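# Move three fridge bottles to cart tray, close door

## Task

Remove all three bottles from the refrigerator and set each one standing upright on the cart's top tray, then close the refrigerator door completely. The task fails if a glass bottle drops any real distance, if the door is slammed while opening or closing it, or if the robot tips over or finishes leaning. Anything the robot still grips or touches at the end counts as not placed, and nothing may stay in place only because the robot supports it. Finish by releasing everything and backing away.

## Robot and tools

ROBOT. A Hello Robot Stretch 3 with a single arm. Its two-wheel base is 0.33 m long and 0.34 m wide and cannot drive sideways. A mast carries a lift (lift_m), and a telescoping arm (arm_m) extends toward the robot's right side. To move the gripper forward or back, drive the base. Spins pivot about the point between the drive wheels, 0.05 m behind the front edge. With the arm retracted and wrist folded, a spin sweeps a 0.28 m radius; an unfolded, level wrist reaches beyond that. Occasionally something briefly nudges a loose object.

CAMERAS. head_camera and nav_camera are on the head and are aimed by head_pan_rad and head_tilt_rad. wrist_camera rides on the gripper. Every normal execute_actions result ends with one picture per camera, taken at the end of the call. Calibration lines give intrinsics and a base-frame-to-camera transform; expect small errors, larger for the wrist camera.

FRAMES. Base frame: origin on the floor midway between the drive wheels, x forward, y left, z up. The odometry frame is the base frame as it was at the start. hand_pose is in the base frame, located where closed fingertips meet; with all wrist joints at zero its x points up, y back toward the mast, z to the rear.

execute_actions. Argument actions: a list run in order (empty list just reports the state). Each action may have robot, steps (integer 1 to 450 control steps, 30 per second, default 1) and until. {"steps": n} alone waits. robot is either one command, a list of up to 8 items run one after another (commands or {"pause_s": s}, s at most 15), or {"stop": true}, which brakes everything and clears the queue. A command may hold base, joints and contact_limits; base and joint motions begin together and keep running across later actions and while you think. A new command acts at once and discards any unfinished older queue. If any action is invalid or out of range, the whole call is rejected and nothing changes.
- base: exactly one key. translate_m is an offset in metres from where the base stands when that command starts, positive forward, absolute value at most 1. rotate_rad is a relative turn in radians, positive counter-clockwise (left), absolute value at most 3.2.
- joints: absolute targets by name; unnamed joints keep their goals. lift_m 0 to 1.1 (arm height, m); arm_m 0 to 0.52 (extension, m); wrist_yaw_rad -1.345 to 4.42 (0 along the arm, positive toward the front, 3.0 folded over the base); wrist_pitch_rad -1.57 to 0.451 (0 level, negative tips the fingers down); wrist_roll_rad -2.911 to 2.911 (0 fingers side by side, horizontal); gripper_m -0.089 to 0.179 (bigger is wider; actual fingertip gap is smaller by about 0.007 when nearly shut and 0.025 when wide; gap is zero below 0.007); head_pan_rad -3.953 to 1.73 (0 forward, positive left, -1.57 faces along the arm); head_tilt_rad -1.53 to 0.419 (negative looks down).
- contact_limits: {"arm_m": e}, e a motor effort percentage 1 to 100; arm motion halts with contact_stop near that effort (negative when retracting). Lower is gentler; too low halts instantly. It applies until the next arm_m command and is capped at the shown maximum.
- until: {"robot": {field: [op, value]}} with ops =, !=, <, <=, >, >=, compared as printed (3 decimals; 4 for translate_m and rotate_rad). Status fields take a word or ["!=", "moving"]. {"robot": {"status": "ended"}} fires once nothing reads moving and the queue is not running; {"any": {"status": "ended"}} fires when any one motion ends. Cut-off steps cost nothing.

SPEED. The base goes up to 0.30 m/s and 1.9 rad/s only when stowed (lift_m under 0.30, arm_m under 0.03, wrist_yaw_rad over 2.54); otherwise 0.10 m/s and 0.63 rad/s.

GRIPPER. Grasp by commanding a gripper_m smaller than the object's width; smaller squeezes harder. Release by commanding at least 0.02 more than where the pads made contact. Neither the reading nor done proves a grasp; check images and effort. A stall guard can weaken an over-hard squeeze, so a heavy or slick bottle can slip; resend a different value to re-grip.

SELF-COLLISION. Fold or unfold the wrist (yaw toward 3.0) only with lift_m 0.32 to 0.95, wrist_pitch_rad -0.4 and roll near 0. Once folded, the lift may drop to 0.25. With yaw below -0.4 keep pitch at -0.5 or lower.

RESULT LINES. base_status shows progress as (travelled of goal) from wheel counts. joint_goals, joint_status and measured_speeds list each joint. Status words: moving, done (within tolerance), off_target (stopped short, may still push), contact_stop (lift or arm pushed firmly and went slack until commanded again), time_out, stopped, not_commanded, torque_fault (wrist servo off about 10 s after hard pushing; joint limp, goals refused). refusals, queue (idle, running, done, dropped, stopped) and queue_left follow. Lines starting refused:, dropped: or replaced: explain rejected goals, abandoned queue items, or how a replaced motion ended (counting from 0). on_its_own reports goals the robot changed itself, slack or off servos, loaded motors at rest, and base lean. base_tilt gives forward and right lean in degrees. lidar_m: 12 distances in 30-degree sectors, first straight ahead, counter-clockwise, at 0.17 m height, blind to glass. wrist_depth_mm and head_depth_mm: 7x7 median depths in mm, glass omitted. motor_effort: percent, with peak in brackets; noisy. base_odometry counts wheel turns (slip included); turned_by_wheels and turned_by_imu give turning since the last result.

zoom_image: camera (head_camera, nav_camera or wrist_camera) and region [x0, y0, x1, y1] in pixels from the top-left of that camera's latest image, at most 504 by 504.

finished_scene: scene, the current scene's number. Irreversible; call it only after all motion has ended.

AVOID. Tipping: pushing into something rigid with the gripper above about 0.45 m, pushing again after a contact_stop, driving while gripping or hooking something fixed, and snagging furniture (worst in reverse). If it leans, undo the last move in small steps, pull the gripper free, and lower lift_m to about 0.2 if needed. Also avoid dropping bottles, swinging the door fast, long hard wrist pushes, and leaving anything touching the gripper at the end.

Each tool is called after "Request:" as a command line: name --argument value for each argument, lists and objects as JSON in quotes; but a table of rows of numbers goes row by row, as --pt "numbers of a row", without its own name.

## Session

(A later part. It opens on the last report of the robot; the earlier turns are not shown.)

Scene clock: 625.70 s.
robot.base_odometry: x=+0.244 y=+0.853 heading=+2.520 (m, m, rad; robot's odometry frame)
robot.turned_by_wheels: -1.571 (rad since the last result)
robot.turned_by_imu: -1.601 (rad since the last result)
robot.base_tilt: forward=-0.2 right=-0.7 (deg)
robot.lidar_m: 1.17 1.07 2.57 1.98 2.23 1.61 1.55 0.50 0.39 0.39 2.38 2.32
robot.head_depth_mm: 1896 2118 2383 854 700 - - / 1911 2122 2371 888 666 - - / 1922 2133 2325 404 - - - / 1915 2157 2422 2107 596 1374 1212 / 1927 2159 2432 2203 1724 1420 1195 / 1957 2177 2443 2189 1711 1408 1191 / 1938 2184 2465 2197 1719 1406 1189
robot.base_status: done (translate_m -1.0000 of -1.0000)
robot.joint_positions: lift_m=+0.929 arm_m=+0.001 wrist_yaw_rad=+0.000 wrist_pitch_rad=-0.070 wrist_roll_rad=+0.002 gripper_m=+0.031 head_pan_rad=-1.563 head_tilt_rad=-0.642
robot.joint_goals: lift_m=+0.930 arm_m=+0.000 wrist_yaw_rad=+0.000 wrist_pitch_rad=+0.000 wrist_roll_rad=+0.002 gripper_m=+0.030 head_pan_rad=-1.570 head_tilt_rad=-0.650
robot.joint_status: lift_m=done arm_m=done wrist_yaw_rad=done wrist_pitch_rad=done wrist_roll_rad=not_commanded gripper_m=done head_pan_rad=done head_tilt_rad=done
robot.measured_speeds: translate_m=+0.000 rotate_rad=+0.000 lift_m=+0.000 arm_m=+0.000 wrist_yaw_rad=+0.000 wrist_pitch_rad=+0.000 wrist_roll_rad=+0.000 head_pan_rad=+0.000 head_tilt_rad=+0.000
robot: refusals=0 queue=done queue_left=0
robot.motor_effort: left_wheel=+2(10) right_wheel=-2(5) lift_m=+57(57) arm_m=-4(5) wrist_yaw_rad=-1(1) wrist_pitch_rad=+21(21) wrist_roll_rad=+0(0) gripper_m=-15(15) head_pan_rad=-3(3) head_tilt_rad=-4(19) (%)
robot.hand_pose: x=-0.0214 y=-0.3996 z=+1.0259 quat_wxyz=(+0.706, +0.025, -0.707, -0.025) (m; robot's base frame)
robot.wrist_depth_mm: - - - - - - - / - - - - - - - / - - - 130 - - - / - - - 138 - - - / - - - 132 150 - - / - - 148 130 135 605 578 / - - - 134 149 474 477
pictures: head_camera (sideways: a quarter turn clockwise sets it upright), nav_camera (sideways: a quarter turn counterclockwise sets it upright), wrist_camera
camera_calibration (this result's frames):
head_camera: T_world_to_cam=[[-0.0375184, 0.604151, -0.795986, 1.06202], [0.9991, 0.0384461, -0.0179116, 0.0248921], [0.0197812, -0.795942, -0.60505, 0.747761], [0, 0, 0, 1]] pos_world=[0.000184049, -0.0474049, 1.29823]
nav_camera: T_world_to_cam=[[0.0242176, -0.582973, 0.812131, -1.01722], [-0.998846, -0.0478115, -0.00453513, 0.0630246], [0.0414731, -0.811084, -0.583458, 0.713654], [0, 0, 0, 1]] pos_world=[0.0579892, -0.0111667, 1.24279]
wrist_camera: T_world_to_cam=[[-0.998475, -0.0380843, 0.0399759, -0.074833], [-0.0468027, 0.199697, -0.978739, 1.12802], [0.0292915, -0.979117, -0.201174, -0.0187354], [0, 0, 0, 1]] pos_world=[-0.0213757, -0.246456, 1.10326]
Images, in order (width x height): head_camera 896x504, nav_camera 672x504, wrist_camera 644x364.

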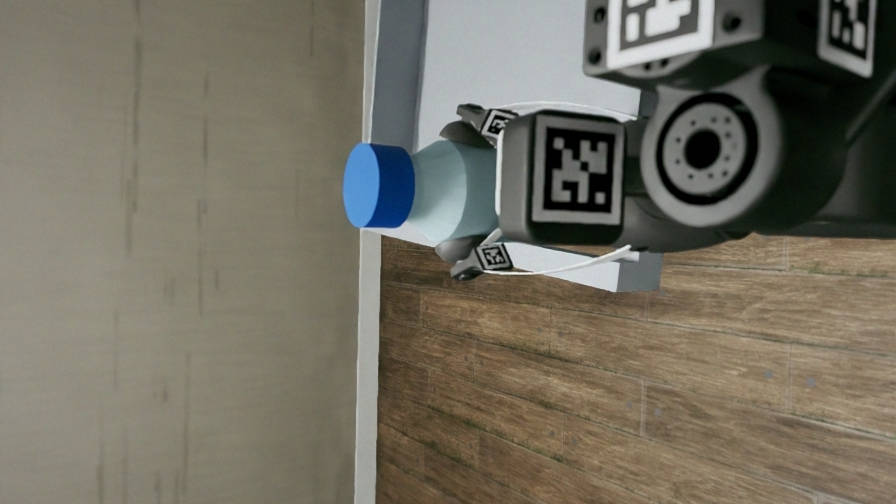

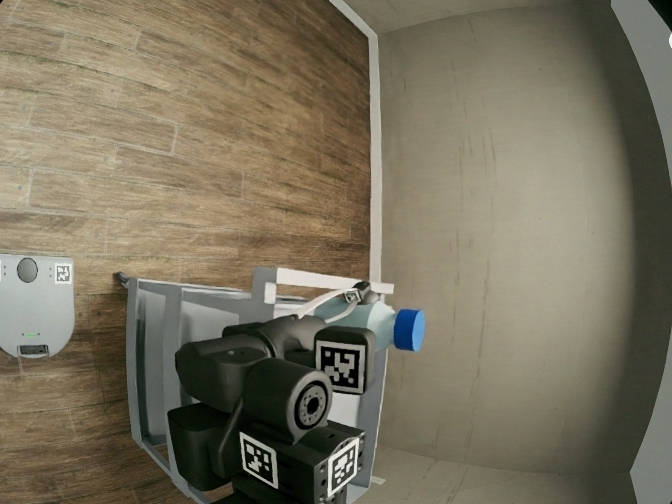

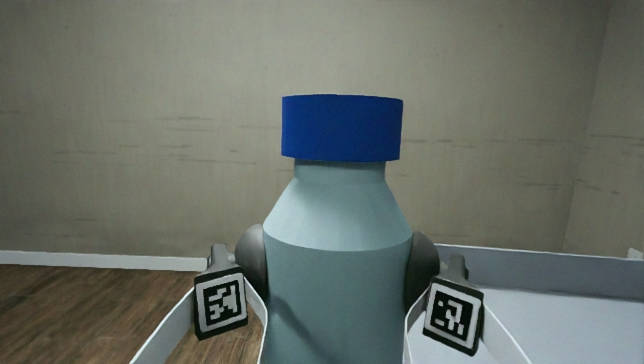

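Request:
execute_actions --actions '[{"robot": {"base": {"translate_m": -0.2}, "joints": {"head_pan_rad": -2.1, "head_tilt_rad": -0.8}}, "steps": 450, "until": {"robot": {"status": "ended"}}}]'

Scene clock: 641.20 s.
robot.base_odometry: x=+0.407 y=+0.737 heading=+2.520 (m, m, rad; robot's odometry frame)
robot.turned_by_wheels: +0.000 (rad since the last result)
robot.turned_by_imu: +0.000 (rad since the last result)
robot.base_tilt: forward=-0.2 right=-0.7 (deg)
robot.lidar_m: 1.26 1.27 2.58 1.99 1.90 1.40 1.35 0.48 0.37 0.37 0.39 2.53
robot.head_depth_mm: 1572 1711 1868 1873 - - - / 1792 1962 2089 708 - - 1133 / 2068 2302 842 - - - 1135 / 2248 2528 885 749 - - 1107 / 2138 2422 876 748 - - 1090 / 2040 2296 857 726 - - 1069 / 1942 2182 823 - - 799 975
robot.base_status: done (translate_m -0.2000 of -0.2000)
robot.joint_positions: lift_m=+0.929 arm_m=+0.001 wrist_yaw_rad=+0.000 wrist_pitch_rad=-0.070 wrist_roll_rad=+0.002 gripper_m=+0.031 head_pan_rad=-2.093 head_tilt_rad=-0.790
robot.joint_goals: lift_m=+0.930 arm_m=+0.000 wrist_yaw_rad=+0.000 wrist_pitch_rad=+0.000 wrist_roll_rad=+0.002 gripper_m=+0.030 head_pan_rad=-2.100 head_tilt_rad=-0.800
robot.joint_status: lift_m=done arm_m=done wrist_yaw_rad=done wrist_pitch_rad=done wrist_roll_rad=not_commanded gripper_m=done head_pan_rad=done head_tilt_rad=done
robot.measured_speeds: translate_m=+0.000 rotate_rad=+0.000 lift_m=+0.000 arm_m=+0.000 wrist_yaw_rad=+0.000 wrist_pitch_rad=+0.000 wrist_roll_rad=+0.000 head_pan_rad=+0.000 head_tilt_rad=+0.000
robot: refusals=0 queue=done queue_left=0
robot.motor_effort: left_wheel=+3(3) right_wheel=-2(4) lift_m=+57(57) arm_m=-4(5) wrist_yaw_rad=+0(0) wrist_pitch_rad=+21(20) wrist_roll_rad=+0(1) gripper_m=-15(15) head_pan_rad=-3(29) head_tilt_rad=-5(15) (%)
robot.hand_pose: x=-0.0214 y=-0.3996 z=+1.0259 quat_wxyz=(+0.706, +0.025, -0.707, -0.025) (m; robot's base frame)
robot.wrist_depth_mm: - - - - - - - / - - - - - - - / - - - 130 - - - / - - - 137 - - - / - - - 132 150 - - / - - 148 131 135 590 564 / - 373 430 134 150 479 474
pictures: head_camera (sideways: a quarter turn clockwise sets it upright), nav_camera (sideways: a quarter turn counterclockwise sets it upright), wrist_camera
camera_calibration (this result's frames):
head_camera: T_world_to_cam=[[0.327964, 0.63639, -0.698175, 0.93231], [0.882882, -0.46941, -0.0131405, 0.0193866], [-0.336093, -0.612097, -0.715807, 0.893998], [0, 0, 0, 1]] pos_world=[-0.0224136, -0.0369989, 1.2911]
nav_camera: T_world_to_cam=[[-0.33005, -0.613658, 0.71728, -0.891429], [-0.885692, 0.464156, -0.0104419, 0.070023], [-0.326522, -0.638735, -0.696707, 0.863213], [0, 0, 0, 1]] pos_world=[0.0496604, -0.0281695, 1.24154]
wrist_camera: T_world_to_cam=[[-0.998475, -0.0380842, 0.039976, -0.074833], [-0.0468027, 0.199697, -0.978739, 1.12802], [0.0292914, -0.979117, -0.201175, -0.0187353], [0, 0, 0, 1]] pos_world=[-0.0213758, -0.246456, 1.10326]
Images, in order (width x height): head_camera 896x504, nav_camera 672x504, wrist_camera 644x364.

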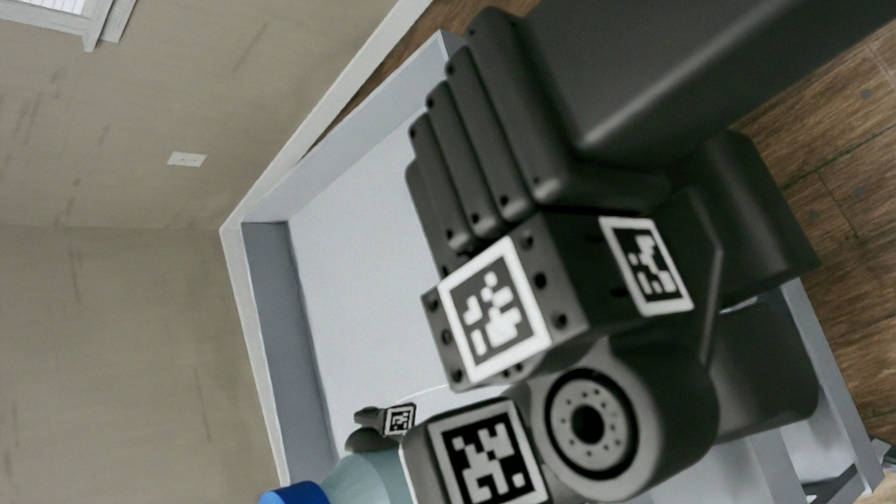

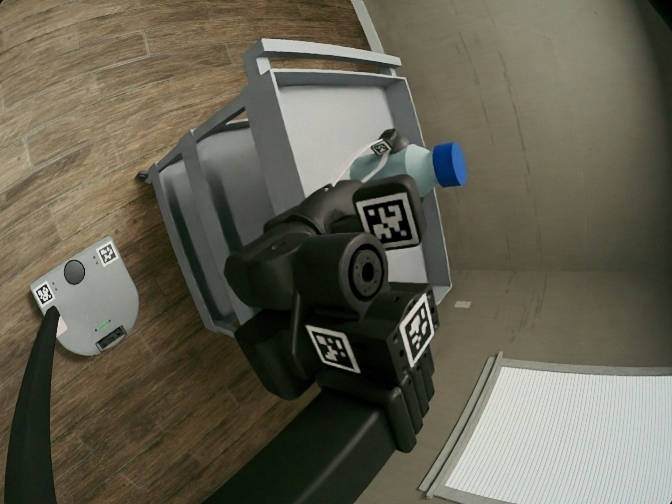

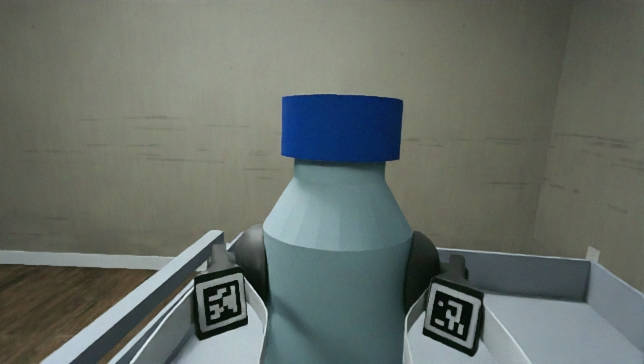

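Request:
zoom_image --camera "head_camera" --region '[200, 150, 400, 300]'

Request:
zoom_image --camera "wrist_camera" --region '[400, 210, 644, 364]'

Region (200, 150, 400, 300) of head_camera's 896x504 image, scaled by 2.520, with more detail than that image has; it fills the top 378 rows of this view, and the rest is white.

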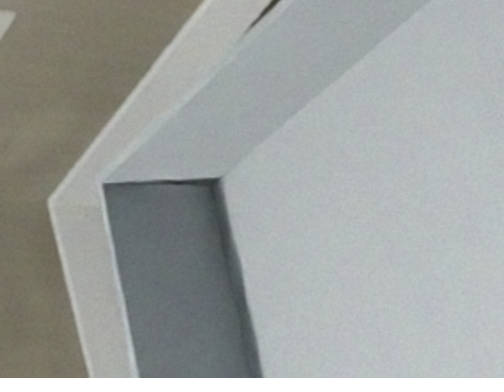

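Region (400, 210, 644, 364) of wrist_camera's 644x364 image, scaled by 2.066; it fills the top 318 rows of this view, and the rest is white.

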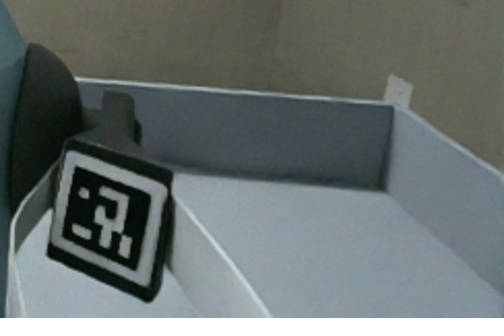

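Request:
execute_actions --actions '[{"robot": [{"joints": {"arm_m": 0.32, "head_pan_rad": -1.75, "head_tilt_rad": -0.6}}, {"joints": {"wrist_pitch_rad": -0.17}}, {"joints": {"lift_m": 0.84}}], "steps": 450, "until": {"robot": {"status": "ended"}}}]'

Scene clock: 765.40 s.
robot.base_odometry: x=+0.407 y=+0.737 heading=+2.520 (m, m, rad; robot's odometry frame)
robot.turned_by_wheels: +0.000 (rad since the last result)
robot.turned_by_imu: +0.000 (rad since the last result)
robot.base_tilt: forward=-0.2 right=-0.7 (deg)
robot.lidar_m: 1.27 1.27 2.57 1.99 1.91 1.40 1.34 0.48 0.37 0.37 0.39 2.53
robot.head_depth_mm: 2029 2281 2531 897 - - 793 / 2019 2228 2500 - 659 564 792 / 1985 2197 2386 859 690 557 793 / 1957 2153 - 860 690 552 770 / 1921 2131 2266 826 690 547 772 / 1876 2082 2325 886 690 542 772 / 1867 2056 2286 841 665 575 712
robot.base_status: done (translate_m -0.2000 of -0.2000)
robot.joint_positions: lift_m=+0.929 arm_m=+0.320 wrist_yaw_rad=+0.000 wrist_pitch_rad=-0.235 wrist_roll_rad=+0.002 gripper_m=+0.031 head_pan_rad=-1.757 head_tilt_rad=-0.606
robot.joint_goals: lift_m=+0.930 arm_m=+0.320 wrist_yaw_rad=+0.000 wrist_pitch_rad=-0.170 wrist_roll_rad=+0.002 gripper_m=+0.030 head_pan_rad=-1.750 head_tilt_rad=-0.600
robot.joint_status: lift_m=done arm_m=done wrist_yaw_rad=done wrist_pitch_rad=off_target wrist_roll_rad=not_commanded gripper_m=done head_pan_rad=done head_tilt_rad=done
robot.measured_speeds: translate_m=+0.000 rotate_rad=+0.000 lift_m=+0.000 arm_m=+0.000 wrist_yaw_rad=+0.000 wrist_pitch_rad=+0.000 wrist_roll_rad=+0.000 head_pan_rad=+0.000 head_tilt_rad=+0.000
robot: refusals=0 queue=dropped queue_left=0
robot.motor_effort: left_wheel=+2(3) right_wheel=-2(2) lift_m=+57(57) arm_m=+3(3) wrist_yaw_rad=+0(0) wrist_pitch_rad=+19(21) wrist_roll_rad=+0(0) gripper_m=-15(15) head_pan_rad=+3(23) head_tilt_rad=+2(16) (%)
robot.hand_pose: x=-0.0214 y=-0.7084 z=+0.9850 quat_wxyz=(+0.702, +0.083, -0.703, -0.083) (m; robot's base frame)
robot.wrist_depth_mm: - - - - - - - / - - - - - - - / - - - 130 - - - / - - - 138 - - - / - - - 132 151 - - / - 339 148 131 136 - - / 288 302 342 135 149 303 293
pictures: head_camera (sideways: a quarter turn clockwise sets it upright), nav_camera (sideways: a quarter turn counterclockwise sets it upright), wrist_camera
dropped: robot: command 1 of its queue: wrist_pitch_rad: off_target
camera_calibration (this result's frames):
head_camera: T_world_to_cam=[[0.0741041, 0.571741, -0.81708, 1.08884], [0.987703, -0.155184, -0.0190093, 0.0263916], [-0.137666, -0.805624, -0.57621, 0.711203], [0, 0, 0, 1]] pos_world=[-0.00884622, -0.0454783, 1.29998]
nav_camera: T_world_to_cam=[[-0.0829765, -0.547845, 0.832454, -1.04307], [-0.989403, 0.145162, -0.00308826, 0.0610836], [-0.119149, -0.823889, -0.554085, 0.67642], [0, 0, 0, 1]] pos_world=[0.054481, -0.023011, 1.24329]
wrist_camera: T_world_to_cam=[[-0.998478, -0.0439742, 0.0332846, -0.0825762], [-0.0468233, 0.357033, -0.932918, 1.21593], [0.0291406, -0.933056, -0.358548, -0.141669], [0, 0, 0, 1]] pos_world=[-0.0213885, -0.569942, 1.08631]
Images, in order (width x height): head_camera 896x504, nav_camera 672x504, wrist_camera 644x364.

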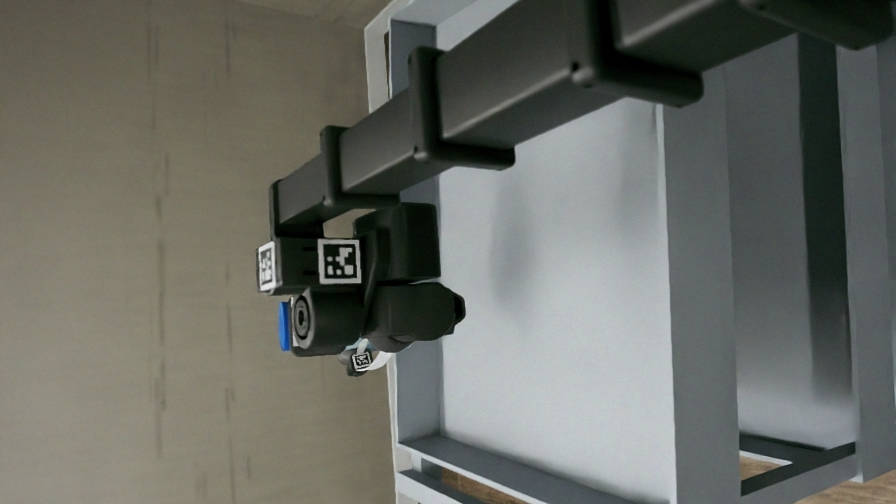

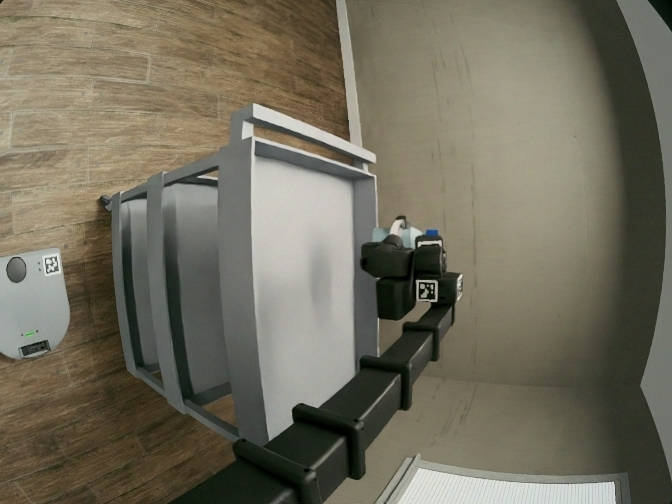

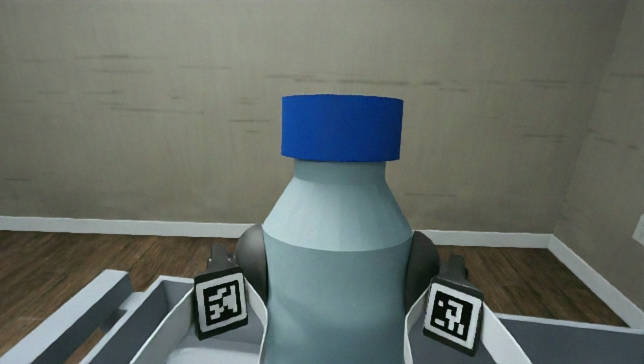

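Request:
execute_actions --actions '[{"robot": {"joints": {"lift_m": 0.835}}, "steps": 300, "until": {"robot": {"lift_m_status": ["!=", "moving"]}}}, {"steps": 5}]'

Scene clock: 779.67 s.
robot.base_odometry: x=+0.407 y=+0.737 heading=+2.520 (m, m, rad; robot's odometry frame)
robot.turned_by_wheels: +0.000 (rad since the last result)
robot.turned_by_imu: +0.000 (rad since the last result)
robot.base_tilt: forward=-0.2 right=-0.7 (deg)
robot.lidar_m: 1.27 1.27 2.57 1.99 1.90 1.40 1.34 0.48 0.37 0.37 0.39 2.53
robot.head_depth_mm: 2049 2283 2518 867 692 553 - / 2014 2254 2523 894 742 - 752 / 1983 2200 2455 906 681 558 789 / 1947 2163 2436 - 668 552 773 / 1917 2135 2331 - 669 546 772 / 1887 2085 2335 888 689 542 770 / 1859 2056 2295 841 664 576 715
robot.base_status: done (translate_m -0.2000 of -0.2000)
robot.joint_positions: lift_m=+0.835 arm_m=+0.320 wrist_yaw_rad=+0.000 wrist_pitch_rad=-0.237 wrist_roll_rad=+0.002 gripper_m=+0.031 head_pan_rad=-1.757 head_tilt_rad=-0.606
robot.joint_goals: lift_m=+0.835 arm_m=+0.320 wrist_yaw_rad=+0.000 wrist_pitch_rad=-0.170 wrist_roll_rad=+0.002 gripper_m=+0.030 head_pan_rad=-1.750 head_tilt_rad=-0.600
robot.joint_status: lift_m=done arm_m=done wrist_yaw_rad=done wrist_pitch_rad=off_target wrist_roll_rad=not_commanded gripper_m=done head_pan_rad=done head_tilt_rad=done
robot.measured_speeds: translate_m=+0.000 rotate_rad=+0.000 lift_m=+0.000 arm_m=+0.000 wrist_yaw_rad=+0.000 wrist_pitch_rad=+0.000 wrist_roll_rad=+0.000 head_pan_rad=+0.000 head_tilt_rad=+0.000
robot: refusals=0 queue=done queue_left=0
robot.motor_effort: left_wheel=+2(2) right_wheel=-2(2) lift_m=+25(57) arm_m=+3(3) wrist_yaw_rad=+0(0) wrist_pitch_rad=+20(19) wrist_roll_rad=+0(0) gripper_m=-15(15) head_pan_rad=+3(3) head_tilt_rad=+3(2) (%)
robot.hand_pose: x=-0.0214 y=-0.7082 z=+0.8906 quat_wxyz=(+0.702, +0.084, -0.703, -0.084) (m; robot's base frame)
robot.wrist_depth_mm: - - - - - - - / - - - - - - - / - - - 130 - - - / - - - 137 - - - / 251 293 300 132 151 270 262 / 217 277 148 131 136 281 274 / 220 238 232 134 150 245 248
pictures: head_camera (sideways: a quarter turn clockwise sets it upright), nav_camera (sideways: a quarter turn counterclockwise sets it upright), wrist_camera
camera_calibration (this result's frames):
head_camera: T_world_to_cam=[[0.0741041, 0.571741, -0.81708, 1.08884], [0.987703, -0.155184, -0.0190093, 0.0263916], [-0.137666, -0.805624, -0.57621, 0.711203], [0, 0, 0, 1]] pos_world=[-0.00884622, -0.0454783, 1.29998]
nav_camera: T_world_to_cam=[[-0.0829765, -0.547845, 0.832454, -1.04307], [-0.989403, 0.145162, -0.00308827, 0.0610836], [-0.119149, -0.823889, -0.554085, 0.67642], [0, 0, 0, 1]] pos_world=[0.054481, -0.023011, 1.24329]
wrist_camera: T_world_to_cam=[[-0.998478, -0.044053, 0.0331786, -0.079386], [-0.0468235, 0.359297, -0.932048, 1.12858], [0.0291385, -0.932183, -0.360813, -0.172706], [0, 0, 0, 1]] pos_world=[-0.0213886, -0.569987, 0.992212]
Images, in order (width x height): head_camera 896x504, nav_camera 672x504, wrist_camera 644x364.

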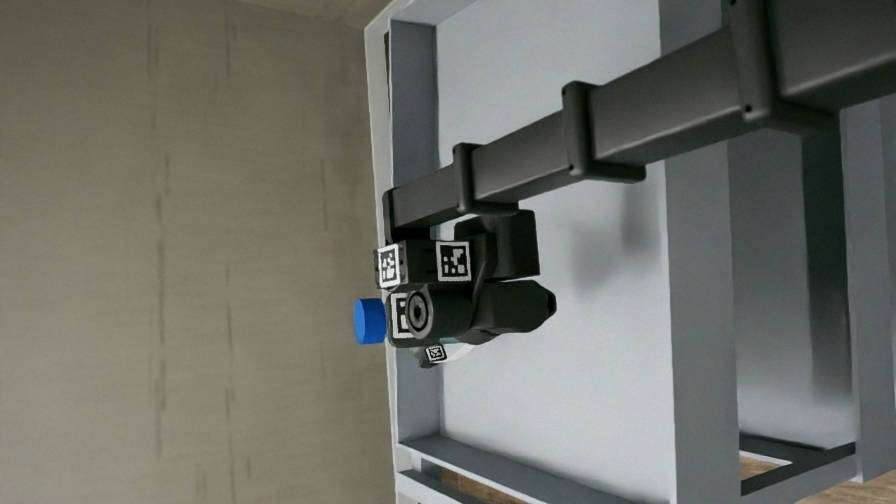

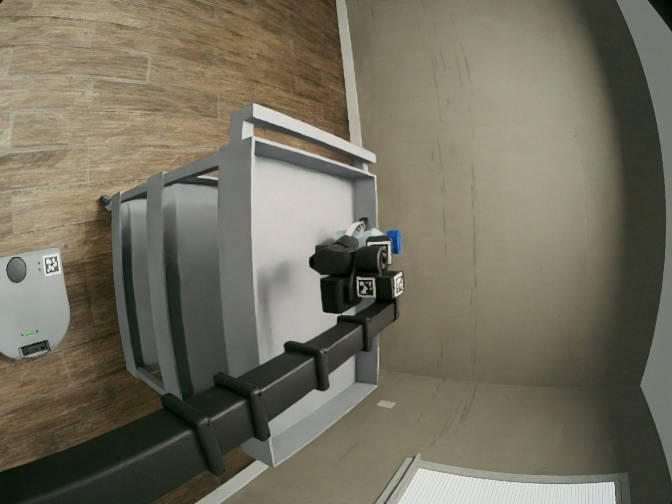

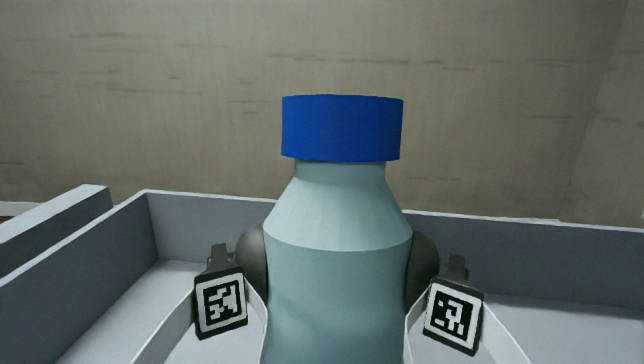

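Request:
execute_actions --actions '[{"robot": {"joints": {"lift_m": 0.812}}, "steps": 300, "until": {"robot": {"lift_m_status": ["!=", "moving"]}}}, {"steps": 8}]'

Scene clock: 798.70 s.
robot.base_odometry: x=+0.407 y=+0.737 heading=+2.520 (m, m, rad; robot's odometry frame)
robot.turned_by_wheels: +0.000 (rad since the last result)
robot.turned_by_imu: +0.000 (rad since the last result)
robot.base_tilt: forward=-0.2 right=-0.7 (deg)
robot.lidar_m: 1.26 1.27 2.57 1.99 1.91 1.40 1.35 0.48 0.37 0.37 0.39 2.52
robot.head_depth_mm: 2026 2282 2515 864 694 561 - / 2010 2266 2509 894 729 - - / 1979 2188 2475 897 669 556 790 / 1953 2152 2410 - 667 552 774 / 1937 2119 2376 811 668 547 771 / 1899 2082 2335 889 688 543 770 / 1858 2057 2309 840 665 576 714
robot.base_status: done (translate_m -0.2000 of -0.2000)
robot.joint_positions: lift_m=+0.812 arm_m=+0.320 wrist_yaw_rad=+0.000 wrist_pitch_rad=-0.237 wrist_roll_rad=+0.002 gripper_m=+0.031 head_pan_rad=-1.757 head_tilt_rad=-0.606
robot.joint_goals: lift_m=+0.812 arm_m=+0.320 wrist_yaw_rad=+0.000 wrist_pitch_rad=-0.170 wrist_roll_rad=+0.002 gripper_m=+0.030 head_pan_rad=-1.750 head_tilt_rad=-0.600
robot.joint_status: lift_m=done arm_m=done wrist_yaw_rad=done wrist_pitch_rad=off_target wrist_roll_rad=not_commanded gripper_m=done head_pan_rad=done head_tilt_rad=done
robot.measured_speeds: translate_m=+0.000 rotate_rad=+0.000 lift_m=+0.000 arm_m=+0.000 wrist_yaw_rad=+0.000 wrist_pitch_rad=+0.000 wrist_roll_rad=+0.000 head_pan_rad=+0.000 head_tilt_rad=+0.000
robot: refusals=0 queue=done queue_left=0
robot.motor_effort: left_wheel=+3(1) right_wheel=-2(2) lift_m=+24(24) arm_m=+3(3) wrist_yaw_rad=+0(1) wrist_pitch_rad=+20(20) wrist_roll_rad=+0(0) gripper_m=-15(15) head_pan_rad=+3(3) head_tilt_rad=+3(2) (%)
robot.hand_pose: x=-0.0214 y=-0.7081 z=+0.8675 quat_wxyz=(+0.702, +0.084, -0.703, -0.084) (m; robot's base frame)
robot.wrist_depth_mm: - - - - - - - / - - - - - - - / - - - 129 - - - / 282 294 289 137 268 - - / 215 291 297 132 151 266 257 / 218 254 148 131 136 263 266 / 202 210 203 134 149 217 216
pictures: head_camera (sideways: a quarter turn clockwise sets it upright), nav_camera (sideways: a quarter turn counterclockwise sets it upright), wrist_camera
camera_calibration (this result's frames):
head_camera: T_world_to_cam=[[0.0741042, 0.571741, -0.81708, 1.08884], [0.987703, -0.155184, -0.0190093, 0.0263916], [-0.137666, -0.805624, -0.57621, 0.711203], [0, 0, 0, 1]] pos_world=[-0.00884623, -0.0454783, 1.29998]
nav_camera: T_world_to_cam=[[-0.0829766, -0.547845, 0.832454, -1.04307], [-0.989403, 0.145162, -0.00308827, 0.0610836], [-0.119149, -0.823889, -0.554085, 0.67642], [0, 0, 0, 1]] pos_world=[0.054481, -0.023011, 1.24329]
wrist_camera: T_world_to_cam=[[-0.998478, -0.0440647, 0.0331631, -0.0786136], [-0.0468236, 0.35963, -0.93192, 1.10718], [0.0291383, -0.932054, -0.361145, -0.180629], [0, 0, 0, 1]] pos_world=[-0.0213887, -0.569994, 0.969175]
Images, in order (width x height): head_camera 896x504, nav_camera 672x504, wrist_camera 644x364.

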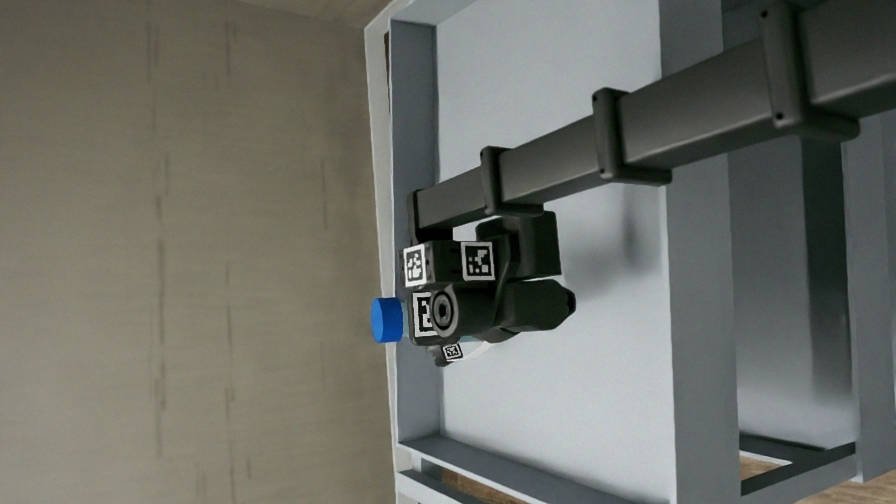

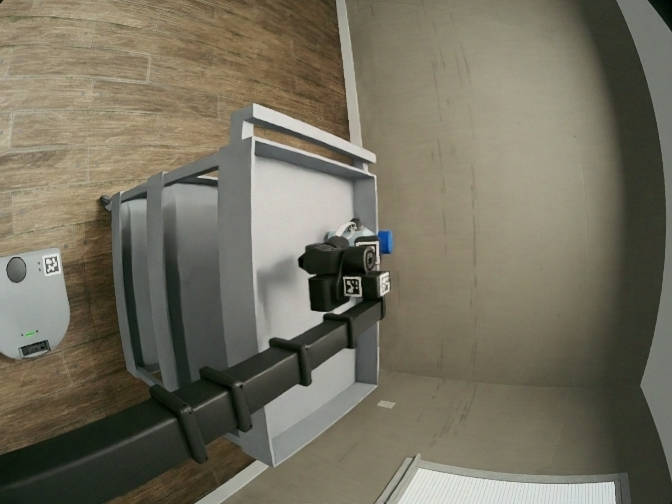

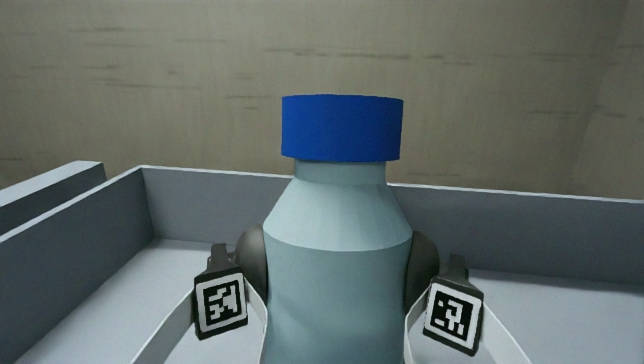

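Request:
execute_actions --actions '[{"robot": {"joints": {"wrist_pitch_rad": 0.045}}, "steps": 60, "until": {"robot": {"wrist_pitch_rad_status": ["!=", "moving"]}}}, {"robot": {"joints": {"lift_m": 0.765}}, "steps": 200, "until": {"robot": {"lift_m_status": ["!=", "moving"]}}}, {"steps": 5}]'

Scene clock: 867.80 s.
robot.base_odometry: x=+0.407 y=+0.737 heading=+2.520 (m, m, rad; robot's odometry frame)
robot.turned_by_wheels: +0.000 (rad since the last result)
robot.turned_by_imu: +0.000 (rad since the last result)
robot.base_tilt: forward=-0.2 right=-0.7 (deg)
robot.lidar_m: 1.27 1.27 2.58 1.99 1.91 1.41 1.34 0.48 0.37 0.37 0.39 2.53
robot.head_depth_mm: 2040 2312 2515 863 693 568 811 / 2008 2221 2547 893 692 549 - / 1996 2209 2490 899 - 582 791 / 1935 2141 2435 898 646 551 773 / 1920 2116 2367 762 646 546 771 / 1898 2082 2331 888 690 542 770 / 1868 2067 2291 841 665 577 716
robot.base_status: done (translate_m -0.2000 of -0.2000)
robot.joint_positions: lift_m=+0.765 arm_m=+0.320 wrist_yaw_rad=+0.000 wrist_pitch_rad=-0.030 wrist_roll_rad=+0.002 gripper_m=+0.031 head_pan_rad=-1.757 head_tilt_rad=-0.606
robot.joint_goals: lift_m=+0.765 arm_m=+0.320 wrist_yaw_rad=+0.000 wrist_pitch_rad=+0.045 wrist_roll_rad=+0.002 gripper_m=+0.030 head_pan_rad=-1.750 head_tilt_rad=-0.600
robot.joint_status: lift_m=done arm_m=done wrist_yaw_rad=done wrist_pitch_rad=off_target wrist_roll_rad=not_commanded gripper_m=done head_pan_rad=done head_tilt_rad=done
robot.measured_speeds: translate_m=+0.000 rotate_rad=+0.000 lift_m=+0.000 arm_m=+0.000 wrist_yaw_rad=+0.000 wrist_pitch_rad=+0.000 wrist_roll_rad=+0.000 head_pan_rad=+0.000 head_tilt_rad=+0.000
robot: refusals=0 queue=done queue_left=0
robot.motor_effort: left_wheel=+2(2) right_wheel=-2(2) lift_m=+25(26) arm_m=+3(3) wrist_yaw_rad=+0(0) wrist_pitch_rad=+22(26) wrist_roll_rad=+0(0) gripper_m=-15(16) head_pan_rad=+3(2) head_tilt_rad=+3(3) (%)
robot.hand_pose: x=-0.0214 y=-0.7202 z=+0.8724 quat_wxyz=(+0.707, +0.011, -0.707, -0.011) (m; robot's base frame)
robot.wrist_depth_mm: - - - - - - - / - - - - - - - / - - - 130 - - - / - - - 138 - - - / 235 283 279 132 150 253 - / 216 274 148 131 136 253 245 / 209 224 216 134 149 236 239
pictures: head_camera (sideways: a quarter turn clockwise sets it upright), nav_camera (sideways: a quarter turn counterclockwise sets it upright), wrist_camera
camera_calibration (this result's frames):
head_camera: T_world_to_cam=[[0.0741041, 0.571742, -0.81708, 1.08884], [0.987703, -0.155184, -0.0190093, 0.0263916], [-0.137666, -0.805624, -0.57621, 0.711203], [0, 0, 0, 1]] pos_world=[-0.00884621, -0.0454783, 1.29998]
nav_camera: T_world_to_cam=[[-0.0829764, -0.547846, 0.832454, -1.04307], [-0.989403, 0.145162, -0.00308827, 0.0610836], [-0.119149, -0.823889, -0.554085, 0.67642], [0, 0, 0, 1]] pos_world=[0.054481, -0.023011, 1.24329]
wrist_camera: T_world_to_cam=[[-0.998474, -0.0364655, 0.0414669, -0.0810311], [-0.0467926, 0.160002, -0.986007, 1.01951], [0.0293204, -0.986443, -0.161464, -0.403417], [0, 0, 0, 1]] pos_world=[-0.0213736, -0.564026, 0.943466]
Images, in order (width x height): head_camera 896x504, nav_camera 672x504, wrist_camera 644x364.

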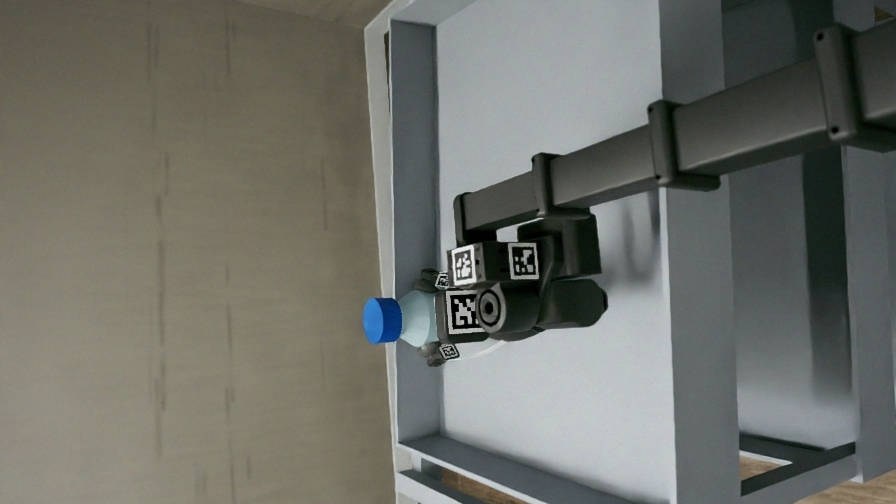

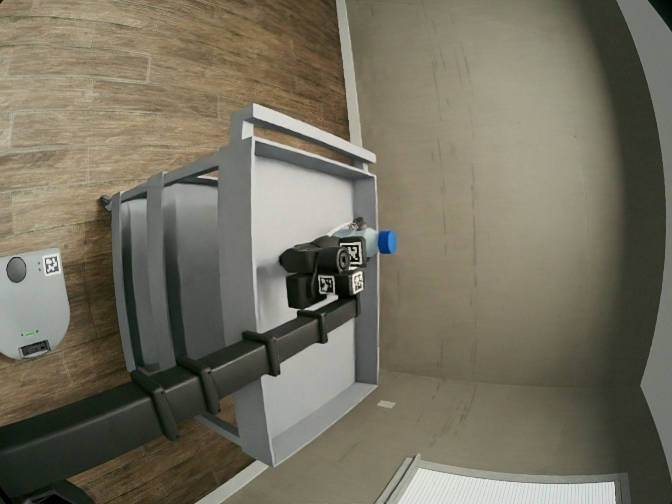

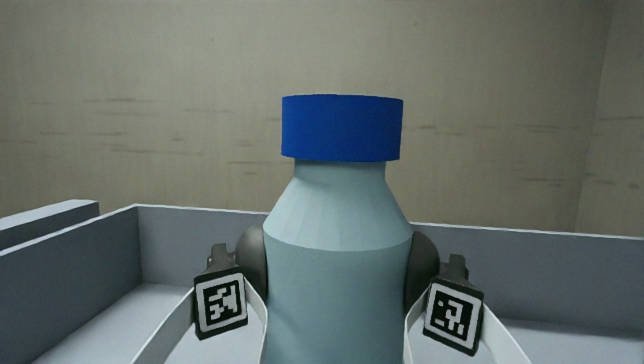

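Request:
execute_actions --actions '[{"robot": {"joints": {"lift_m": 0.753}}, "steps": 100, "until": {"robot": {"lift_m_status": ["!=", "moving"]}}}, {"steps": 8}]'

Scene clock: 885.00 s.
robot.base_odometry: x=+0.407 y=+0.737 heading=+2.520 (m, m, rad; robot's odometry frame)
robot.turned_by_wheels: +0.000 (rad since the last result)
robot.turned_by_imu: +0.000 (rad since the last result)
robot.base_tilt: forward=-0.2 right=-0.6 (deg)
robot.lidar_m: 1.27 1.28 2.58 1.99 1.91 1.40 1.34 0.48 0.37 0.37 0.39 2.54
robot.head_depth_mm: 2041 2298 2543 861 691 569 812 / 2015 2261 2507 893 692 564 - / 1977 2206 2452 896 - 556 792 / 1953 2174 2417 900 648 553 775 / 1917 2142 2373 775 666 545 774 / 1894 2089 2362 888 688 543 769 / 1863 2061 2298 840 667 591 713
robot.base_status: done (translate_m -0.2000 of -0.2000)
robot.joint_positions: lift_m=+0.753 arm_m=+0.320 wrist_yaw_rad=+0.000 wrist_pitch_rad=-0.027 wrist_roll_rad=+0.002 gripper_m=+0.031 head_pan_rad=-1.757 head_tilt_rad=-0.606
robot.joint_goals: lift_m=+0.753 arm_m=+0.320 wrist_yaw_rad=+0.000 wrist_pitch_rad=+0.045 wrist_roll_rad=+0.002 gripper_m=+0.030 head_pan_rad=-1.750 head_tilt_rad=-0.600
robot.joint_status: lift_m=done arm_m=done wrist_yaw_rad=done wrist_pitch_rad=off_target wrist_roll_rad=not_commanded gripper_m=done head_pan_rad=done head_tilt_rad=done
robot.measured_speeds: translate_m=+0.000 rotate_rad=+0.000 lift_m=+0.000 arm_m=+0.000 wrist_yaw_rad=+0.000 wrist_pitch_rad=+0.000 wrist_roll_rad=+0.000 head_pan_rad=+0.000 head_tilt_rad=+0.000
robot: refusals=0 queue=done queue_left=0
robot.motor_effort: left_wheel=+2(2) right_wheel=-2(2) lift_m=+24(23) arm_m=+3(3) wrist_yaw_rad=+0(1) wrist_pitch_rad=+21(22) wrist_roll_rad=+0(0) gripper_m=-15(15) head_pan_rad=+3(3) head_tilt_rad=+2(2) (%)
robot.hand_pose: x=-0.0214 y=-0.7202 z=+0.8610 quat_wxyz=(+0.707, +0.010, -0.708, -0.010) (m; robot's base frame)
robot.wrist_depth_mm: - - - - - - - / - - - - - - - / - - - 130 - - - / - - - 137 - - - / 222 282 278 131 150 250 242 / 214 260 148 130 135 253 246 / 199 206 199 134 150 219 221
pictures: head_camera (sideways: a quarter turn clockwise sets it upright), nav_camera (sideways: a quarter turn counterclockwise sets it upright), wrist_camera
camera_calibration (this result's frames):
head_camera: T_world_to_cam=[[0.0741028, 0.571735, -0.817085, 1.08885], [0.987703, -0.155184, -0.0190096, 0.0263919], [-0.137667, -0.805629, -0.576203, 0.711194], [0, 0, 0, 1]] pos_world=[-0.00884622, -0.0454783, 1.29998]
nav_camera: T_world_to_cam=[[-0.0829752, -0.547839, 0.832459, -1.04307], [-0.989403, 0.145162, -0.00308792, 0.0610831], [-0.11915, -0.823894, -0.554078, 0.676411], [0, 0, 0, 1]] pos_world=[0.0544809, -0.0230115, 1.24329]
wrist_camera: T_world_to_cam=[[-0.998474, -0.036365, 0.0415535, -0.0805649], [-0.0467915, 0.157631, -0.986389, 1.00694], [0.0293199, -0.986828, -0.159092, -0.407647], [0, 0, 0, 1]] pos_world=[-0.0213738, -0.563932, 0.931725]
Images, in order (width x height): head_camera 896x504, nav_camera 672x504, wrist_camera 644x364.

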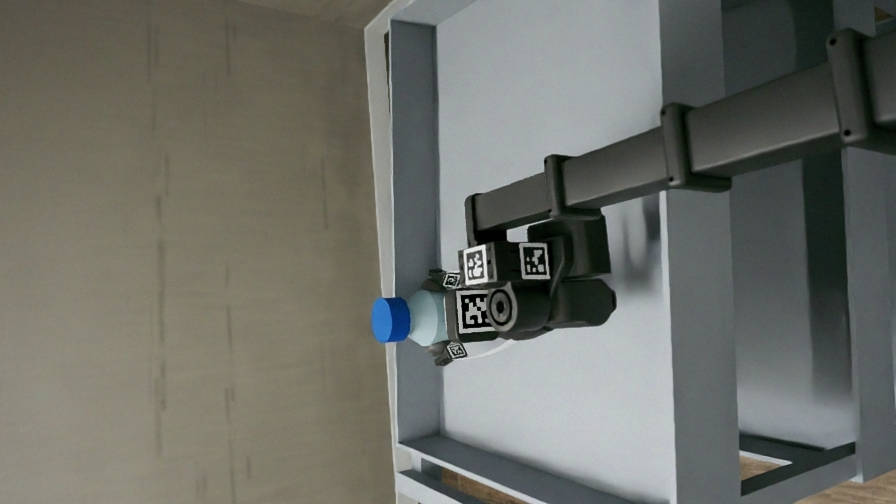

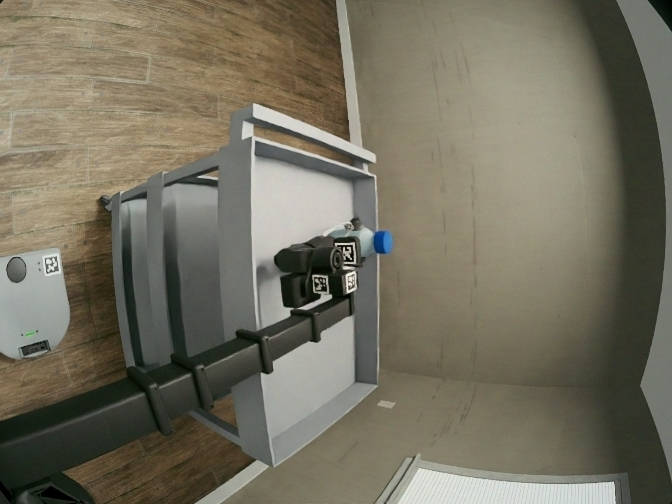

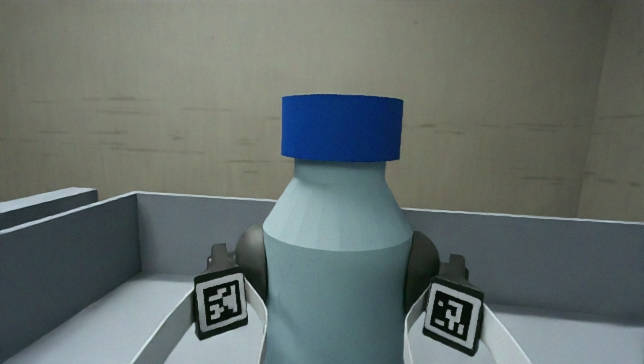

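Request:
execute_actions --actions '[{"robot": {"joints": {"lift_m": 0.747}}, "steps": 100, "until": {"robot": {"lift_m_status": ["!=", "moving"]}}}, {"steps": 8}]'

Scene clock: 895.20 s.
robot.base_odometry: x=+0.407 y=+0.737 heading=+2.520 (m, m, rad; robot's odometry frame)
robot.turned_by_wheels: +0.000 (rad since the last result)
robot.turned_by_imu: +0.000 (rad since the last result)
robot.base_tilt: forward=-0.2 right=-0.7 (deg)
robot.lidar_m: 1.27 1.27 2.57 2.00 1.91 1.40 1.34 0.48 0.37 0.37 0.39 2.53
robot.head_depth_mm: 2043 2271 2508 866 693 613 802 / 2027 2237 2514 891 691 563 - / 1967 2197 2501 891 730 556 793 / 1968 2154 2415 897 638 553 775 / 1927 2117 2348 775 666 547 773 / 1901 2088 2342 886 689 543 769 / 1860 2065 2304 840 668 590 714
robot.base_status: done (translate_m -0.2000 of -0.2000)
robot.joint_positions: lift_m=+0.748 arm_m=+0.320 wrist_yaw_rad=+0.000 wrist_pitch_rad=-0.010 wrist_roll_rad=+0.002 gripper_m=+0.031 head_pan_rad=-1.757 head_tilt_rad=-0.606
robot.joint_goals: lift_m=+0.747 arm_m=+0.320 wrist_yaw_rad=+0.000 wrist_pitch_rad=+0.045 wrist_roll_rad=+0.002 gripper_m=+0.030 head_pan_rad=-1.750 head_tilt_rad=-0.600
robot.joint_status: lift_m=done arm_m=done wrist_yaw_rad=done wrist_pitch_rad=off_target wrist_roll_rad=not_commanded gripper_m=done head_pan_rad=done head_tilt_rad=done
robot.measured_speeds: translate_m=+0.000 rotate_rad=+0.000 lift_m=+0.000 arm_m=+0.000 wrist_yaw_rad=+0.000 wrist_pitch_rad=+0.000 wrist_roll_rad=+0.000 head_pan_rad=+0.000 head_tilt_rad=+0.000
robot: refusals=0 queue=done queue_left=0
robot.motor_effort: left_wheel=+2(2) right_wheel=-2(2) lift_m=+23(24) arm_m=+3(3) wrist_yaw_rad=+0(0) wrist_pitch_rad=+16(21) wrist_roll_rad=+0(0) gripper_m=-15(15) head_pan_rad=+3(3) head_tilt_rad=+2(2) (%)
robot.hand_pose: x=-0.0214 y=-0.7207 z=+0.8596 quat_wxyz=(+0.707, +0.004, -0.708, -0.004) (m; robot's base frame)
robot.wrist_depth_mm: - - - - - - - / - - - - - - - / - - - 129 - - - / - - - 137 - - - / 221 283 276 132 150 250 240 / 216 260 148 130 135 252 245 / 199 208 200 134 149 219 222
pictures: head_camera (sideways: a quarter turn clockwise sets it upright), nav_camera (sideways: a quarter turn counterclockwise sets it upright), wrist_camera
camera_calibration (this result's frames):
head_camera: T_world_to_cam=[[0.0741029, 0.571735, -0.817085, 1.08885], [0.987703, -0.155184, -0.0190096, 0.0263919], [-0.137667, -0.805629, -0.576203, 0.711194], [0, 0, 0, 1]] pos_world=[-0.00884622, -0.0454783, 1.29998]
nav_camera: T_world_to_cam=[[-0.0829752, -0.547839, 0.832459, -1.04307], [-0.989403, 0.145162, -0.00308793, 0.0610831], [-0.11915, -0.823894, -0.554078, 0.676411], [0, 0, 0, 1]] pos_world=[0.0544809, -0.0230115, 1.24329]
wrist_camera: T_world_to_cam=[[-0.998475, -0.035625, 0.0421837, -0.0805331], [-0.0467824, 0.140068, -0.989036, 0.995269], [0.0293258, -0.989501, -0.141521, -0.425405], [0, 0, 0, 1]] pos_world=[-0.0213738, -0.563213, 0.92755]
Images, in order (width x height): head_camera 896x504, nav_camera 672x504, wrist_camera 644x364.

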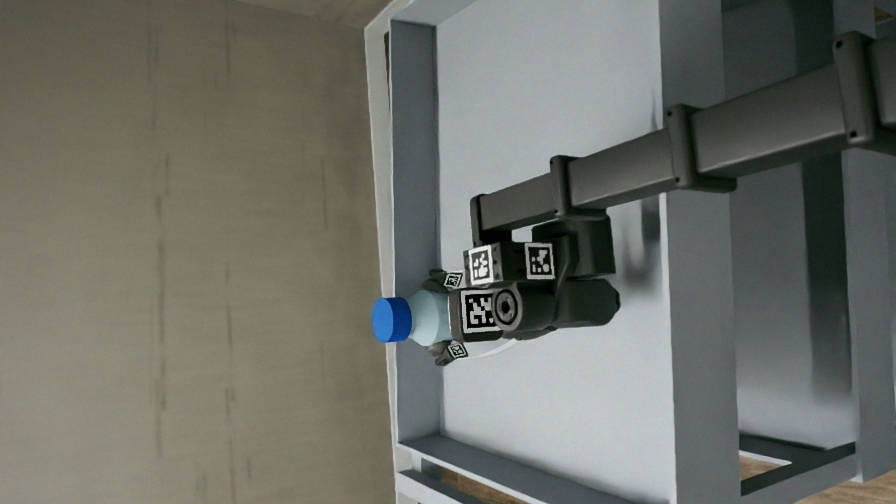

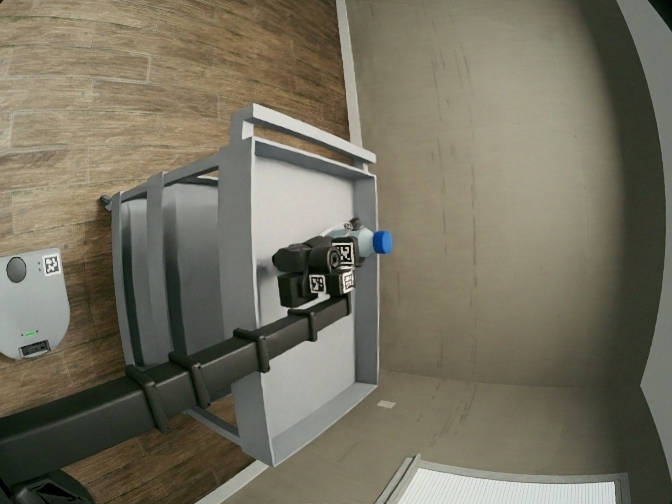

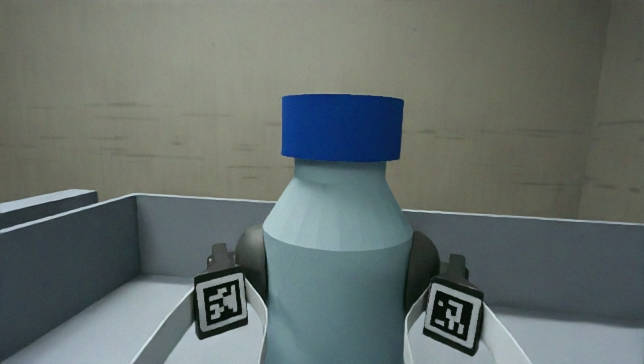

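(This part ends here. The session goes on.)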